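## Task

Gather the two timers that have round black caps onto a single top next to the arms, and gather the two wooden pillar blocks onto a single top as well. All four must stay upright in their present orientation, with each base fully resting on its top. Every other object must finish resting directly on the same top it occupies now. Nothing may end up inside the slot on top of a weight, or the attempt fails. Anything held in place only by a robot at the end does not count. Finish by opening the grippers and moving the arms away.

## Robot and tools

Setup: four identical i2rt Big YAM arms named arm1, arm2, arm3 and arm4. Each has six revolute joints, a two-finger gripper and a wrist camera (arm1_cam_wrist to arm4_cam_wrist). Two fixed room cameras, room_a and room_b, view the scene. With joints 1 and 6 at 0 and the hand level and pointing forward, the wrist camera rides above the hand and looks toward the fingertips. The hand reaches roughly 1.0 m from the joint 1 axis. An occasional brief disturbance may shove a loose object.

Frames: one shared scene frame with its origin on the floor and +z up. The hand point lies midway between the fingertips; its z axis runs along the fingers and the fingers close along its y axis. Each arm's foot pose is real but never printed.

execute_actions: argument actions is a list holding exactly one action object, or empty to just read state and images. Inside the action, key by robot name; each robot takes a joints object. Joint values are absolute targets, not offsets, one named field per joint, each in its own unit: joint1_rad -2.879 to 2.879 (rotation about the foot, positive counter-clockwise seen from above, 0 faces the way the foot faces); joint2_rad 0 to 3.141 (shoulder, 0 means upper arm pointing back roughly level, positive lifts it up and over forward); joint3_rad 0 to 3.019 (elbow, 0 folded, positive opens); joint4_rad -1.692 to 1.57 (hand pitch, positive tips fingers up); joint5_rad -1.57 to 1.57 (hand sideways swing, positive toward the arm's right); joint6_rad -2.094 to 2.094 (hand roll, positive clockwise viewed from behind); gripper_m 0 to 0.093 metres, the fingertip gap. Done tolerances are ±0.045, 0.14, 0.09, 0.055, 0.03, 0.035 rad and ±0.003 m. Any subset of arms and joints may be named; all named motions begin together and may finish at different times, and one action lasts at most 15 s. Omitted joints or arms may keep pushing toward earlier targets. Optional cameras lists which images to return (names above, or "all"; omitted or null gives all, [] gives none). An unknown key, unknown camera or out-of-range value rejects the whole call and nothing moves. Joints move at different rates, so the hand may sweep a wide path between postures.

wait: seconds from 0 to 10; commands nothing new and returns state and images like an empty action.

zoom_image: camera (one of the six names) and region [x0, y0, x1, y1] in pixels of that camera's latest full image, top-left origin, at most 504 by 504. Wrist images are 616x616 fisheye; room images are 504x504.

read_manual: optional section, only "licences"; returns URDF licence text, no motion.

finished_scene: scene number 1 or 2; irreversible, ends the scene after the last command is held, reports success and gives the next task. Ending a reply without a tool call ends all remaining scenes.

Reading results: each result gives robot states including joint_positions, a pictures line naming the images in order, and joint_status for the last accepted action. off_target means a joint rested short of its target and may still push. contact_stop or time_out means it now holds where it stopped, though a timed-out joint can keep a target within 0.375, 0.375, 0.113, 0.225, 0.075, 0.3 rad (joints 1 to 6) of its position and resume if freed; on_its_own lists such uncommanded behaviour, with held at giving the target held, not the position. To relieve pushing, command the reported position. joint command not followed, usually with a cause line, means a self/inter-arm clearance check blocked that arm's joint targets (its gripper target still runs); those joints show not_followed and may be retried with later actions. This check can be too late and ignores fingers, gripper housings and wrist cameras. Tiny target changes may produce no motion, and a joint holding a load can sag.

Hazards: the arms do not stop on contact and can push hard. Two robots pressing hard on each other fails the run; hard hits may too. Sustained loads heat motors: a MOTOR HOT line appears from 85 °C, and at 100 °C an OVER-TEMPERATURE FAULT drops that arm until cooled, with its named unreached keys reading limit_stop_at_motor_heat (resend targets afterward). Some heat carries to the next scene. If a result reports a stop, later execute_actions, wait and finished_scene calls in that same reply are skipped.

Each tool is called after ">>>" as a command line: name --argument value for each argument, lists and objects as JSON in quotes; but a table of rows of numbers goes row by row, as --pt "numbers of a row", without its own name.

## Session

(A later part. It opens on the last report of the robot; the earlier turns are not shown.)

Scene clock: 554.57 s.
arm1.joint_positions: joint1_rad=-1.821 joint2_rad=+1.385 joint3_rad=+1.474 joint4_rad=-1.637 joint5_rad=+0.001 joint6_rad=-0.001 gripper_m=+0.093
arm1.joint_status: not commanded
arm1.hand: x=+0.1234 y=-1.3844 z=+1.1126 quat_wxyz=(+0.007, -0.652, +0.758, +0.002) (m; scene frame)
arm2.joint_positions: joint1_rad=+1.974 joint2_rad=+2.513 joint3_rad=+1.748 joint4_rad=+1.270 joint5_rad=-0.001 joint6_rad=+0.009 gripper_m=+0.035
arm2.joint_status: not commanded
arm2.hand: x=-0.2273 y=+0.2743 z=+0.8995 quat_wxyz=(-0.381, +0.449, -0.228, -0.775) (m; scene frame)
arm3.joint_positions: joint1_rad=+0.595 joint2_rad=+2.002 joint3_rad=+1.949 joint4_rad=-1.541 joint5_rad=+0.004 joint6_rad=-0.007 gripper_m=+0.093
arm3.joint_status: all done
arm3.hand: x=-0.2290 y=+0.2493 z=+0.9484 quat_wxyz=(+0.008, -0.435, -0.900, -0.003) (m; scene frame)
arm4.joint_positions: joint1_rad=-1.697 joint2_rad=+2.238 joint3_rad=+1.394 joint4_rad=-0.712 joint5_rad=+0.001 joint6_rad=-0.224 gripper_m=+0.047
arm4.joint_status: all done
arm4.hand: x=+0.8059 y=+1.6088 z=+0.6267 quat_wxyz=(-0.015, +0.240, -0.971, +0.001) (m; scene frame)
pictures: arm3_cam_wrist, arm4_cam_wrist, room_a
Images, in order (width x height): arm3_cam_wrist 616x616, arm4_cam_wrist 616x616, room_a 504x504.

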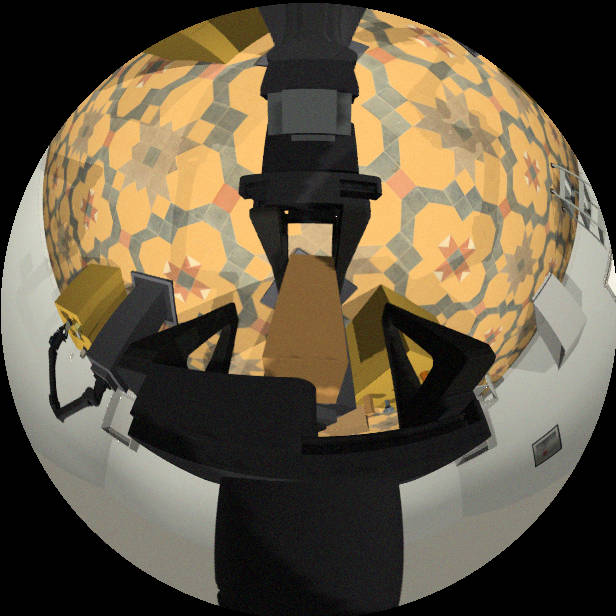

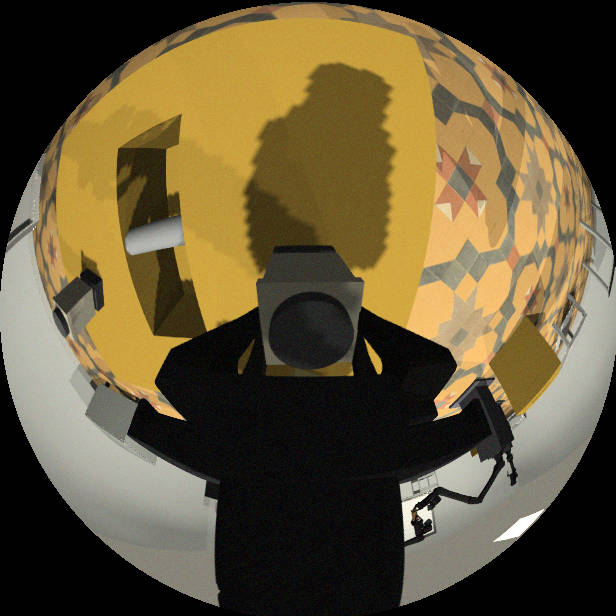

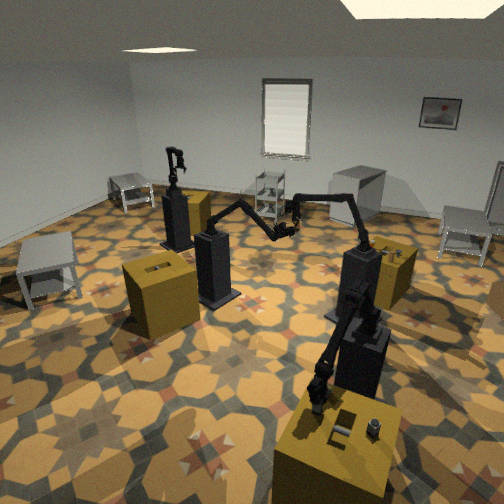

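>>> execute_actions --actions '[{"arm4":{"joints":{"joint2_rad":2.262,"joint4_rad":-0.68}},"arm3":{"joints":{"gripper_m":0.02}}}]' --cameras '["arm4_cam_wrist","arm2_cam_wrist"]'

Scene clock: 573.23 s.
arm1.joint_positions: joint1_rad=-1.821 joint2_rad=+1.385 joint3_rad=+1.474 joint4_rad=-1.637 joint5_rad=+0.001 joint6_rad=-0.001 gripper_m=+0.093
arm1.joint_status: not commanded
arm1.hand: x=+0.1234 y=-1.3844 z=+1.1126 quat_wxyz=(+0.007, -0.652, +0.758, +0.002) (m; scene frame)
arm2.joint_positions: joint1_rad=+1.974 joint2_rad=+2.513 joint3_rad=+1.748 joint4_rad=+1.272 joint5_rad=-0.006 joint6_rad=+0.006 gripper_m=+0.035
arm2.joint_status: not commanded
arm2.hand: x=-0.2278 y=+0.2736 z=+0.8999 quat_wxyz=(-0.382, +0.450, -0.226, -0.775) (m; scene frame)
arm3.joint_positions: joint1_rad=+0.595 joint2_rad=+2.002 joint3_rad=+1.949 joint4_rad=-1.540 joint5_rad=+0.004 joint6_rad=-0.002 gripper_m=+0.035
arm3.joint_status: gripper_m off_target (ended at +0.035, target +0.020)
arm3.hand: x=-0.2288 y=+0.2492 z=+0.9484 quat_wxyz=(+0.008, -0.438, -0.899, -0.002) (m; scene frame)
arm4.joint_positions: joint1_rad=-1.697 joint2_rad=+2.243 joint3_rad=+1.394 joint4_rad=-0.693 joint5_rad=+0.001 joint6_rad=-0.224 gripper_m=+0.047
arm4.joint_status: all done
arm4.hand: x=+0.8093 y=+1.6098 z=+0.6243 quat_wxyz=(-0.022, +0.240, -0.971, +0.001) (m; scene frame)
pictures: arm2_cam_wrist, arm4_cam_wrist
Images, in order (width x height): arm2_cam_wrist 616x616, arm4_cam_wrist 616x616.

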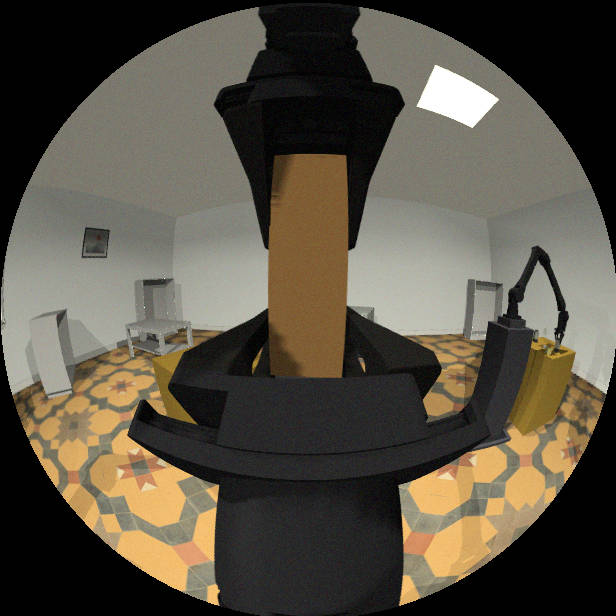

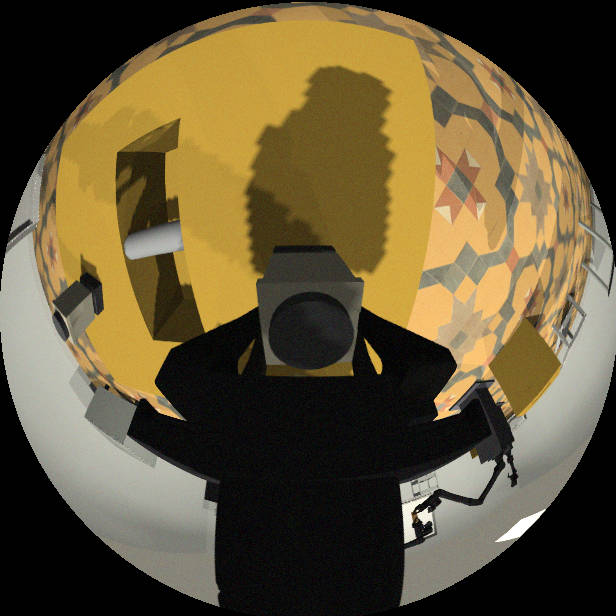

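>>> execute_actions --actions '[{"arm4":{"joints":{"joint2_rad":2.295}},"arm2":{"joints":{"gripper_m":0.093}}}]' --cameras '["room_a"]'

>>> zoom_image --camera "room_a" --region '[280, 360, 380, 450]'

Scene clock: 579.57 s.
arm1.joint_positions: joint1_rad=-1.821 joint2_rad=+1.385 joint3_rad=+1.474 joint4_rad=-1.637 joint5_rad=+0.001 joint6_rad=-0.001 gripper_m=+0.093
arm1.joint_status: not commanded
arm1.hand: x=+0.1234 y=-1.3844 z=+1.1126 quat_wxyz=(+0.007, -0.652, +0.758, +0.002) (m; scene frame)
arm2.joint_positions: joint1_rad=+1.974 joint2_rad=+2.513 joint3_rad=+1.748 joint4_rad=+1.276 joint5_rad=-0.002 joint6_rad=+0.006 gripper_m=+0.093
arm2.joint_status: all done
arm2.hand: x=-0.2270 y=+0.2736 z=+0.9007 quat_wxyz=(-0.383, +0.447, -0.226, -0.776) (m; scene frame)
arm3.joint_positions: joint1_rad=+0.595 joint2_rad=+2.002 joint3_rad=+1.949 joint4_rad=-1.540 joint5_rad=+0.004 joint6_rad=-0.001 gripper_m=+0.035
arm3.joint_status: not commanded
arm3.hand: x=-0.2286 y=+0.2492 z=+0.9484 quat_wxyz=(+0.008, -0.438, -0.899, -0.003) (m; scene frame)
arm4.joint_positions: joint1_rad=-1.697 joint2_rad=+2.244 joint3_rad=+1.394 joint4_rad=-0.693 joint5_rad=+0.001 joint6_rad=-0.224 gripper_m=+0.047
arm4.joint_status: all done
arm4.hand: x=+0.8090 y=+1.6097 z=+0.6237 quat_wxyz=(-0.022, +0.240, -0.971, +0.001) (m; scene frame)
pictures: room_a
Images, in order (width x height): room_a 504x504.

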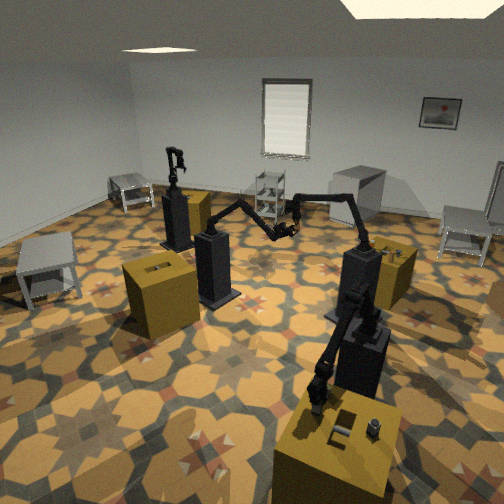

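Region (280, 360, 380, 450) of room_a's 504x504 image, scaled by 5.040, with more detail than that image has; it fills the top 454 rows of this view, and the rest is white.

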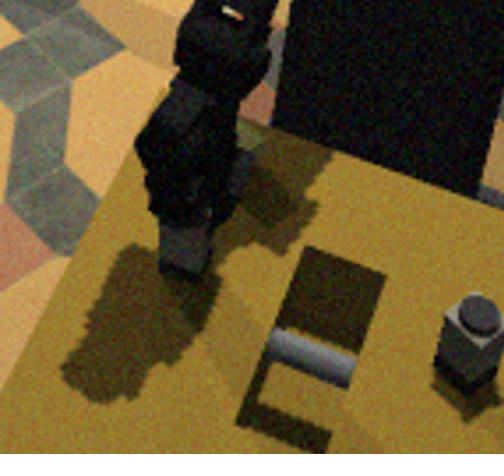

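>>> execute_actions --actions '[{"arm4":{"joints":{"joint2_rad":2.25,"gripper_m":0.093}},"arm3":{"joints":{"joint2_rad":1.7,"joint4_rad":-1.68}}}]' --cameras '[]'

>>> execute_actions --actions '[{"arm4":{"joints":{"joint2_rad":1.6,"joint4_rad":-1.35}},"arm3":{"joints":{"joint1_rad":-1.044,"joint2_rad":1.45,"joint3_rad":1.3,"joint4_rad":-1.44,"joint6_rad":0.458}}}]' --cameras '[]'

>>> execute_actions --actions '[{"arm2":{"joints":{"joint2_rad":1.2,"joint3_rad":1.0,"joint4_rad":0}},"arm3":{"joints":{"joint2_rad":1.93,"joint3_rad":0.97,"joint4_rad":-0.6}}}]' --cameras '["arm3_cam_wrist","arm4_cam_wrist","room_b"]'

Scene clock: 602.53 s.
arm1.joint_positions: joint1_rad=-1.821 joint2_rad=+1.385 joint3_rad=+1.474 joint4_rad=-1.637 joint5_rad=+0.001 joint6_rad=-0.001 gripper_m=+0.093
arm1.joint_status: not commanded
arm1.hand: x=+0.1234 y=-1.3844 z=+1.1126 quat_wxyz=(+0.007, -0.652, +0.758, +0.002) (m; scene frame)
arm2.joint_positions: joint1_rad=+1.974 joint2_rad=+2.513 joint3_rad=+1.748 joint4_rad=+1.276 joint5_rad=-0.002 joint6_rad=+0.006 gripper_m=+0.093
arm2.joint_status: not commanded
arm2.hand: x=-0.2270 y=+0.2736 z=+0.9007 quat_wxyz=(-0.383, +0.447, -0.226, -0.776) (m; scene frame)
arm3.joint_positions: joint1_rad=+0.595 joint2_rad=+1.716 joint3_rad=+1.936 joint4_rad=-1.668 joint5_rad=+0.004 joint6_rad=-0.001 gripper_m=+0.035
arm3.joint_status: all done
arm3.hand: x=-0.2731 y=+0.3057 z=+1.1024 quat_wxyz=(-0.057, -0.437, -0.897, +0.029) (m; scene frame)
arm4.joint_positions: joint1_rad=-1.697 joint2_rad=+2.245 joint3_rad=+1.394 joint4_rad=-0.691 joint5_rad=+0.001 joint6_rad=-0.224 gripper_m=+0.093
arm4.joint_status: all done
arm4.hand: x=+0.8091 y=+1.6098 z=+0.6231 quat_wxyz=(-0.022, +0.240, -0.970, +0.001) (m; scene frame)
pictures: none
No camera images: the call's "cameras" was empty. Leave "cameras" out to get every camera's image.

Scene clock: 604.40 s.
arm1.joint_positions: joint1_rad=-1.821 joint2_rad=+1.385 joint3_rad=+1.474 joint4_rad=-1.637 joint5_rad=+0.001 joint6_rad=-0.001 gripper_m=+0.093
arm1.joint_status: not commanded
arm1.hand: x=+0.1234 y=-1.3844 z=+1.1126 quat_wxyz=(+0.007, -0.652, +0.758, +0.002) (m; scene frame)
arm2.joint_positions: joint1_rad=+1.974 joint2_rad=+2.513 joint3_rad=+1.748 joint4_rad=+1.276 joint5_rad=-0.002 joint6_rad=+0.006 gripper_m=+0.093
arm2.joint_status: not commanded
arm2.hand: x=-0.2270 y=+0.2736 z=+0.9007 quat_wxyz=(-0.383, +0.447, -0.226, -0.776) (m; scene frame)
arm3.joint_positions: joint1_rad=-1.043 joint2_rad=+1.464 joint3_rad=+1.289 joint4_rad=-1.448 joint5_rad=+0.000 joint6_rad=+0.448 gripper_m=+0.035
arm3.joint_status: all done
arm3.hand: x=-0.9497 y=+0.5058 z=+0.9662 quat_wxyz=(+0.011, -0.997, -0.074, -0.025) (m; scene frame)
arm4.joint_positions: joint1_rad=-1.697 joint2_rad=+1.595 joint3_rad=+1.404 joint4_rad=-1.340 joint5_rad=+0.001 joint6_rad=-0.224 gripper_m=+0.093
arm4.joint_status: all done
arm4.hand: x=+0.7206 y=+1.5865 z=+0.9599 quat_wxyz=(-0.027, +0.240, -0.970, +0.001) (m; scene frame)
pictures: none
No camera images: the call's "cameras" was empty. Leave "cameras" out to get every camera's image.

Scene clock: 606.23 s.
arm1.joint_positions: joint1_rad=-1.821 joint2_rad=+1.385 joint3_rad=+1.474 joint4_rad=-1.637 joint5_rad=+0.001 joint6_rad=-0.001 gripper_m=+0.093
arm1.joint_status: not commanded
arm1.hand: x=+0.1234 y=-1.3844 z=+1.1126 quat_wxyz=(+0.007, -0.652, +0.758, +0.002) (m; scene frame)
arm2.joint_positions: joint1_rad=+1.974 joint2_rad=+1.192 joint3_rad=+1.000 joint4_rad=+0.009 joint5_rad=-0.002 joint6_rad=+0.006 gripper_m=+0.093
arm2.joint_status: all done
arm2.hand: x=-0.0466 y=+0.0353 z=+1.1340 quat_wxyz=(-0.284, +0.684, -0.345, -0.578) (m; scene frame)
arm3.joint_positions: joint1_rad=-1.043 joint2_rad=+1.941 joint3_rad=+0.945 joint4_rad=-0.616 joint5_rad=+0.000 joint6_rad=+0.448 gripper_m=+0.035
arm3.joint_status: all done
arm3.hand: x=-0.9543 y=+0.5004 z=+0.6565 quat_wxyz=(+0.008, -0.997, -0.074, -0.020) (m; scene frame)
arm4.joint_positions: joint1_rad=-1.697 joint2_rad=+1.595 joint3_rad=+1.404 joint4_rad=-1.340 joint5_rad=+0.001 joint6_rad=-0.224 gripper_m=+0.093
arm4.joint_status: not commanded
arm4.hand: x=+0.7206 y=+1.5865 z=+0.9599 quat_wxyz=(-0.027, +0.240, -0.970, +0.001) (m; scene frame)
pictures: arm3_cam_wrist, arm4_cam_wrist, room_b
Images, in order (width x height): arm3_cam_wrist 616x616, arm4_cam_wrist 616x616, room_b 504x504.

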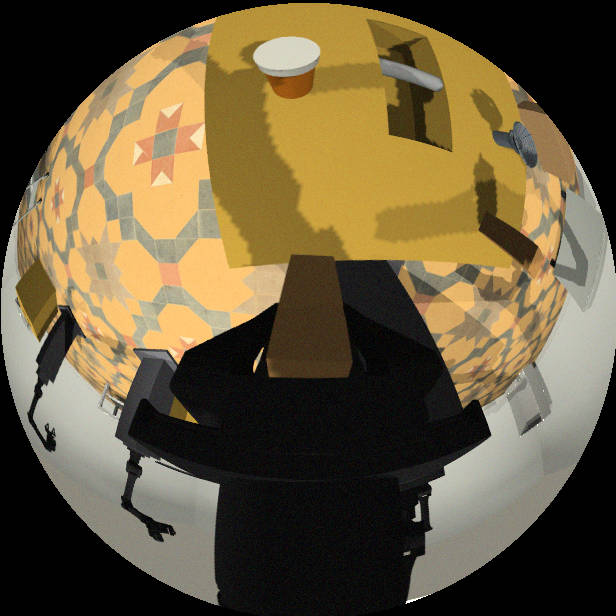

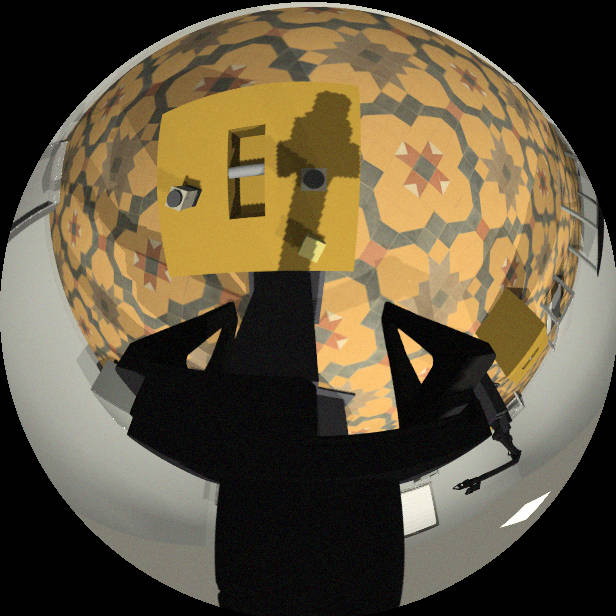

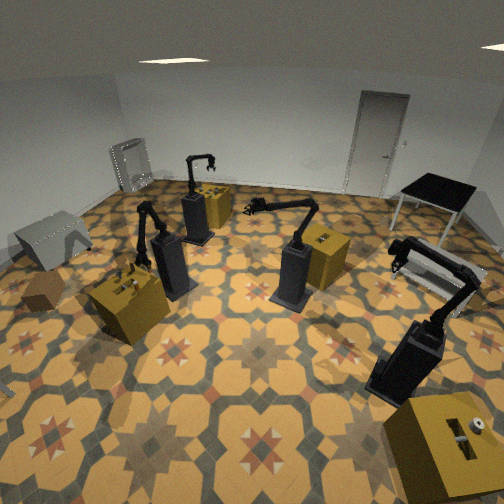

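>>> execute_actions --actions '[{"arm3":{"joints":{"joint1_rad":-1.095,"joint2_rad":2.11,"joint3_rad":1.065,"joint4_rad":-0.497,"joint6_rad":0.41}}}]' --cameras '["arm3_cam_wrist"]'

Scene clock: 627.00 s.
arm1.joint_positions: joint1_rad=-1.821 joint2_rad=+1.385 joint3_rad=+1.474 joint4_rad=-1.637 joint5_rad=+0.001 joint6_rad=-0.001 gripper_m=+0.093
arm1.joint_status: not commanded
arm1.hand: x=+0.1234 y=-1.3844 z=+1.1126 quat_wxyz=(+0.007, -0.652, +0.758, +0.002) (m; scene frame)
arm2.joint_positions: joint1_rad=+1.974 joint2_rad=+1.192 joint3_rad=+1.000 joint4_rad=+0.009 joint5_rad=-0.002 joint6_rad=+0.006 gripper_m=+0.093
arm2.joint_status: not commanded
arm2.hand: x=-0.0466 y=+0.0353 z=+1.1340 quat_wxyz=(-0.284, +0.684, -0.345, -0.578) (m; scene frame)
arm3.joint_positions: joint1_rad=-1.088 joint2_rad=+2.123 joint3_rad=+1.052 joint4_rad=-0.506 joint5_rad=+0.000 joint6_rad=+0.419 gripper_m=+0.035
arm3.joint_status: all done
arm3.hand: x=-0.9984 y=+0.4951 z=+0.5999 quat_wxyz=(-0.001, -0.998, -0.066, -0.005) (m; scene frame)
arm4.joint_positions: joint1_rad=-1.697 joint2_rad=+1.595 joint3_rad=+1.404 joint4_rad=-1.340 joint5_rad=+0.001 joint6_rad=-0.224 gripper_m=+0.093
arm4.joint_status: not commanded
arm4.hand: x=+0.7206 y=+1.5865 z=+0.9599 quat_wxyz=(-0.027, +0.240, -0.970, +0.001) (m; scene frame)
pictures: arm3_cam_wrist
Images, in order (width x height): arm3_cam_wrist 616x616.

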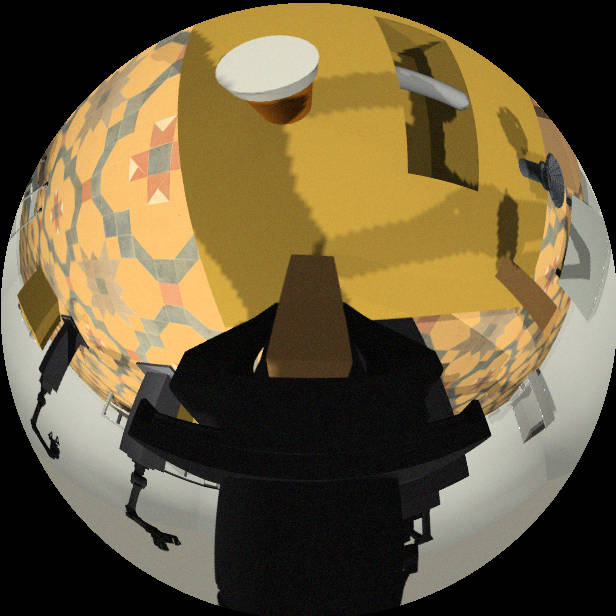

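>>> execute_actions --actions '[{"arm3":{"joints":{"joint2_rad":2.18,"joint4_rad":-0.445}}}]' --cameras '["arm3_cam_wrist"]'

>>> execute_actions --actions '[{"arm3":{"joints":{"joint2_rad":2.215}}}]' --cameras '[]'

Scene clock: 637.67 s.
arm1.joint_positions: joint1_rad=-1.821 joint2_rad=+1.385 joint3_rad=+1.474 joint4_rad=-1.637 joint5_rad=+0.001 joint6_rad=-0.001 gripper_m=+0.093
arm1.joint_status: not commanded
arm1.hand: x=+0.1234 y=-1.3844 z=+1.1126 quat_wxyz=(+0.007, -0.652, +0.758, +0.002) (m; scene frame)
arm2.joint_positions: joint1_rad=+1.974 joint2_rad=+1.192 joint3_rad=+1.000 joint4_rad=+0.009 joint5_rad=-0.002 joint6_rad=+0.006 gripper_m=+0.093
arm2.joint_status: not commanded
arm2.hand: x=-0.0466 y=+0.0353 z=+1.1340 quat_wxyz=(-0.284, +0.684, -0.345, -0.578) (m; scene frame)
arm3.joint_positions: joint1_rad=-1.088 joint2_rad=+2.159 joint3_rad=+1.053 joint4_rad=-0.461 joint5_rad=+0.002 joint6_rad=+0.418 gripper_m=+0.035
arm3.joint_status: all done
arm3.hand: x=-0.9993 y=+0.4953 z=+0.5842 quat_wxyz=(-0.002, -0.998, -0.066, +0.000) (m; scene frame)
arm4.joint_positions: joint1_rad=-1.697 joint2_rad=+1.595 joint3_rad=+1.404 joint4_rad=-1.340 joint5_rad=+0.001 joint6_rad=-0.224 gripper_m=+0.093
arm4.joint_status: not commanded
arm4.hand: x=+0.7206 y=+1.5865 z=+0.9599 quat_wxyz=(-0.027, +0.240, -0.970, +0.001) (m; scene frame)
pictures: arm3_cam_wrist
Images, in order (width x height): arm3_cam_wrist 616x616.

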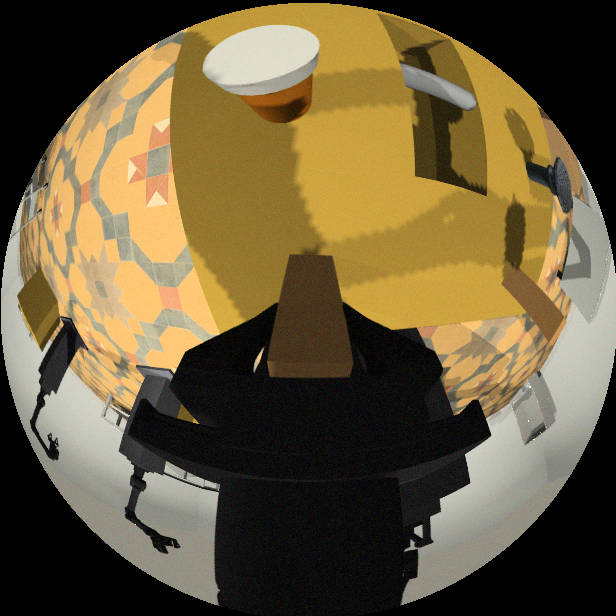

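Scene clock: 638.17 s.
arm1.joint_positions: joint1_rad=-1.821 joint2_rad=+1.385 joint3_rad=+1.474 joint4_rad=-1.637 joint5_rad=+0.001 joint6_rad=-0.001 gripper_m=+0.093
arm1.joint_status: not commanded
arm1.hand: x=+0.1234 y=-1.3844 z=+1.1126 quat_wxyz=(+0.007, -0.652, +0.758, +0.002) (m; scene frame)
arm2.joint_positions: joint1_rad=+1.974 joint2_rad=+1.192 joint3_rad=+1.000 joint4_rad=+0.009 joint5_rad=-0.002 joint6_rad=+0.006 gripper_m=+0.093
arm2.joint_status: not commanded
arm2.hand: x=-0.0466 y=+0.0353 z=+1.1340 quat_wxyz=(-0.284, +0.684, -0.345, -0.578) (m; scene frame)
arm3.joint_positions: joint1_rad=-1.088 joint2_rad=+2.160 joint3_rad=+1.053 joint4_rad=-0.461 joint5_rad=+0.002 joint6_rad=+0.418 gripper_m=+0.035
arm3.joint_status: all done
arm3.hand: x=-0.9989 y=+0.4956 z=+0.5835 quat_wxyz=(-0.002, -0.998, -0.066, -0.001) (m; scene frame)
arm4.joint_positions: joint1_rad=-1.697 joint2_rad=+1.595 joint3_rad=+1.404 joint4_rad=-1.340 joint5_rad=+0.001 joint6_rad=-0.224 gripper_m=+0.093
arm4.joint_status: not commanded
arm4.hand: x=+0.7206 y=+1.5865 z=+0.9599 quat_wxyz=(-0.027, +0.240, -0.970, +0.001) (m; scene frame)
pictures: none
No camera images: the call's "cameras" was empty. Leave "cameras" out to get every camera's image.

>>> execute_actions --actions '[{"arm3":{"joints":{"joint2_rad":2.165,"gripper_m":0.093}}}]' --cameras '[]'

>>> execute_actions --actions '[{"arm3":{"joints":{"joint2_rad":1.5,"joint4_rad":-1.12}}}]' --cameras '["arm3_cam_wrist","room_a","room_b"]'

Scene clock: 647.53 s.
arm1.joint_positions: joint1_rad=-1.821 joint2_rad=+1.385 joint3_rad=+1.474 joint4_rad=-1.637 joint5_rad=+0.001 joint6_rad=-0.001 gripper_m=+0.093
arm1.joint_status: not commanded
arm1.hand: x=+0.1234 y=-1.3844 z=+1.1126 quat_wxyz=(+0.007, -0.652, +0.758, +0.002) (m; scene frame)
arm2.joint_positions: joint1_rad=+1.974 joint2_rad=+1.192 joint3_rad=+1.000 joint4_rad=+0.009 joint5_rad=-0.002 joint6_rad=+0.006 gripper_m=+0.093
arm2.joint_status: not commanded
arm2.hand: x=-0.0466 y=+0.0353 z=+1.1340 quat_wxyz=(-0.284, +0.684, -0.345, -0.578) (m; scene frame)
arm3.joint_positions: joint1_rad=-1.088 joint2_rad=+2.163 joint3_rad=+1.053 joint4_rad=-0.459 joint5_rad=+0.002 joint6_rad=+0.418 gripper_m=+0.093
arm3.joint_status: all done
arm3.hand: x=-0.9985 y=+0.4958 z=+0.5824 quat_wxyz=(-0.001, -0.998, -0.066, -0.001) (m; scene frame)
arm4.joint_positions: joint1_rad=-1.697 joint2_rad=+1.595 joint3_rad=+1.404 joint4_rad=-1.340 joint5_rad=+0.001 joint6_rad=-0.224 gripper_m=+0.093
arm4.joint_status: not commanded
arm4.hand: x=+0.7206 y=+1.5865 z=+0.9599 quat_wxyz=(-0.027, +0.240, -0.970, +0.001) (m; scene frame)
pictures: none
No camera images: the call's "cameras" was empty. Leave "cameras" out to get every camera's image.

Scene clock: 648.87 s.
arm1.joint_positions: joint1_rad=-1.821 joint2_rad=+1.385 joint3_rad=+1.474 joint4_rad=-1.637 joint5_rad=+0.001 joint6_rad=-0.001 gripper_m=+0.093
arm1.joint_status: not commanded
arm1.hand: x=+0.1234 y=-1.3844 z=+1.1126 quat_wxyz=(+0.007, -0.652, +0.758, +0.002) (m; scene frame)
arm2.joint_positions: joint1_rad=+1.974 joint2_rad=+1.192 joint3_rad=+1.000 joint4_rad=+0.009 joint5_rad=-0.002 joint6_rad=+0.006 gripper_m=+0.093
arm2.joint_status: not commanded
arm2.hand: x=-0.0466 y=+0.0353 z=+1.1340 quat_wxyz=(-0.284, +0.684, -0.345, -0.578) (m; scene frame)
arm3.joint_positions: joint1_rad=-1.088 joint2_rad=+1.492 joint3_rad=+1.053 joint4_rad=-1.105 joint5_rad=+0.002 joint6_rad=+0.418 gripper_m=+0.093
arm3.joint_status: all done
arm3.hand: x=-0.9592 y=+0.5218 z=+0.8688 quat_wxyz=(-0.007, -0.998, -0.066, +0.010) (m; scene frame)
arm4.joint_positions: joint1_rad=-1.697 joint2_rad=+1.595 joint3_rad=+1.404 joint4_rad=-1.340 joint5_rad=+0.001 joint6_rad=-0.224 gripper_m=+0.093
arm4.joint_status: not commanded
arm4.hand: x=+0.7206 y=+1.5865 z=+0.9599 quat_wxyz=(-0.027, +0.240, -0.970, +0.001) (m; scene frame)
pictures: arm3_cam_wrist, room_a, room_b
Images, in order (width x height): arm3_cam_wrist 616x616, room_a 504x504, room_b 504x504.

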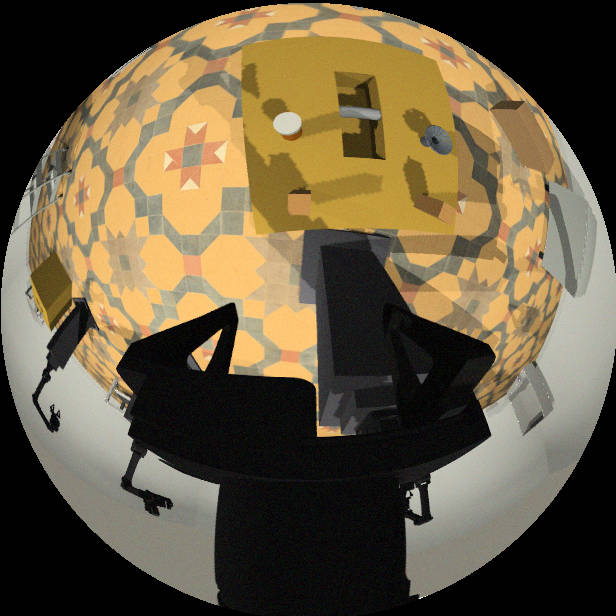

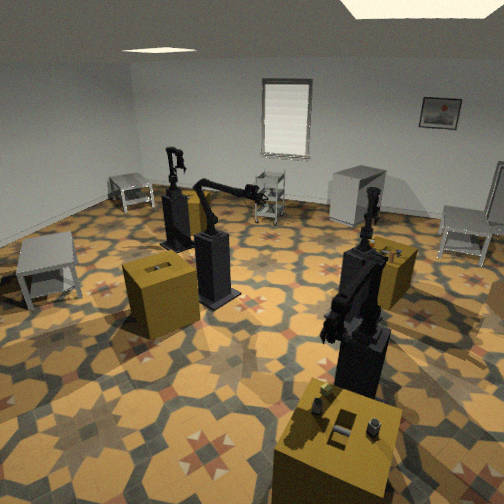

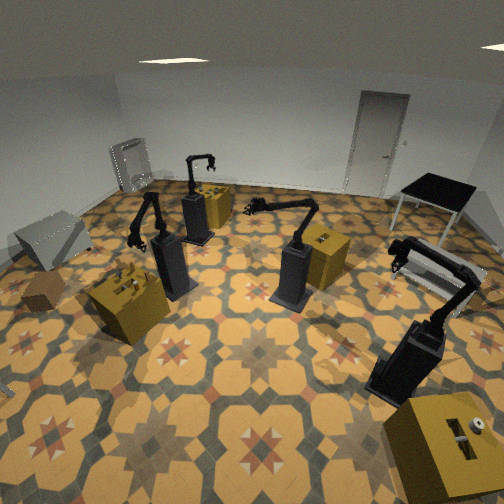

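>>> finished_scene --scene 1

The scene is finished: the task was done.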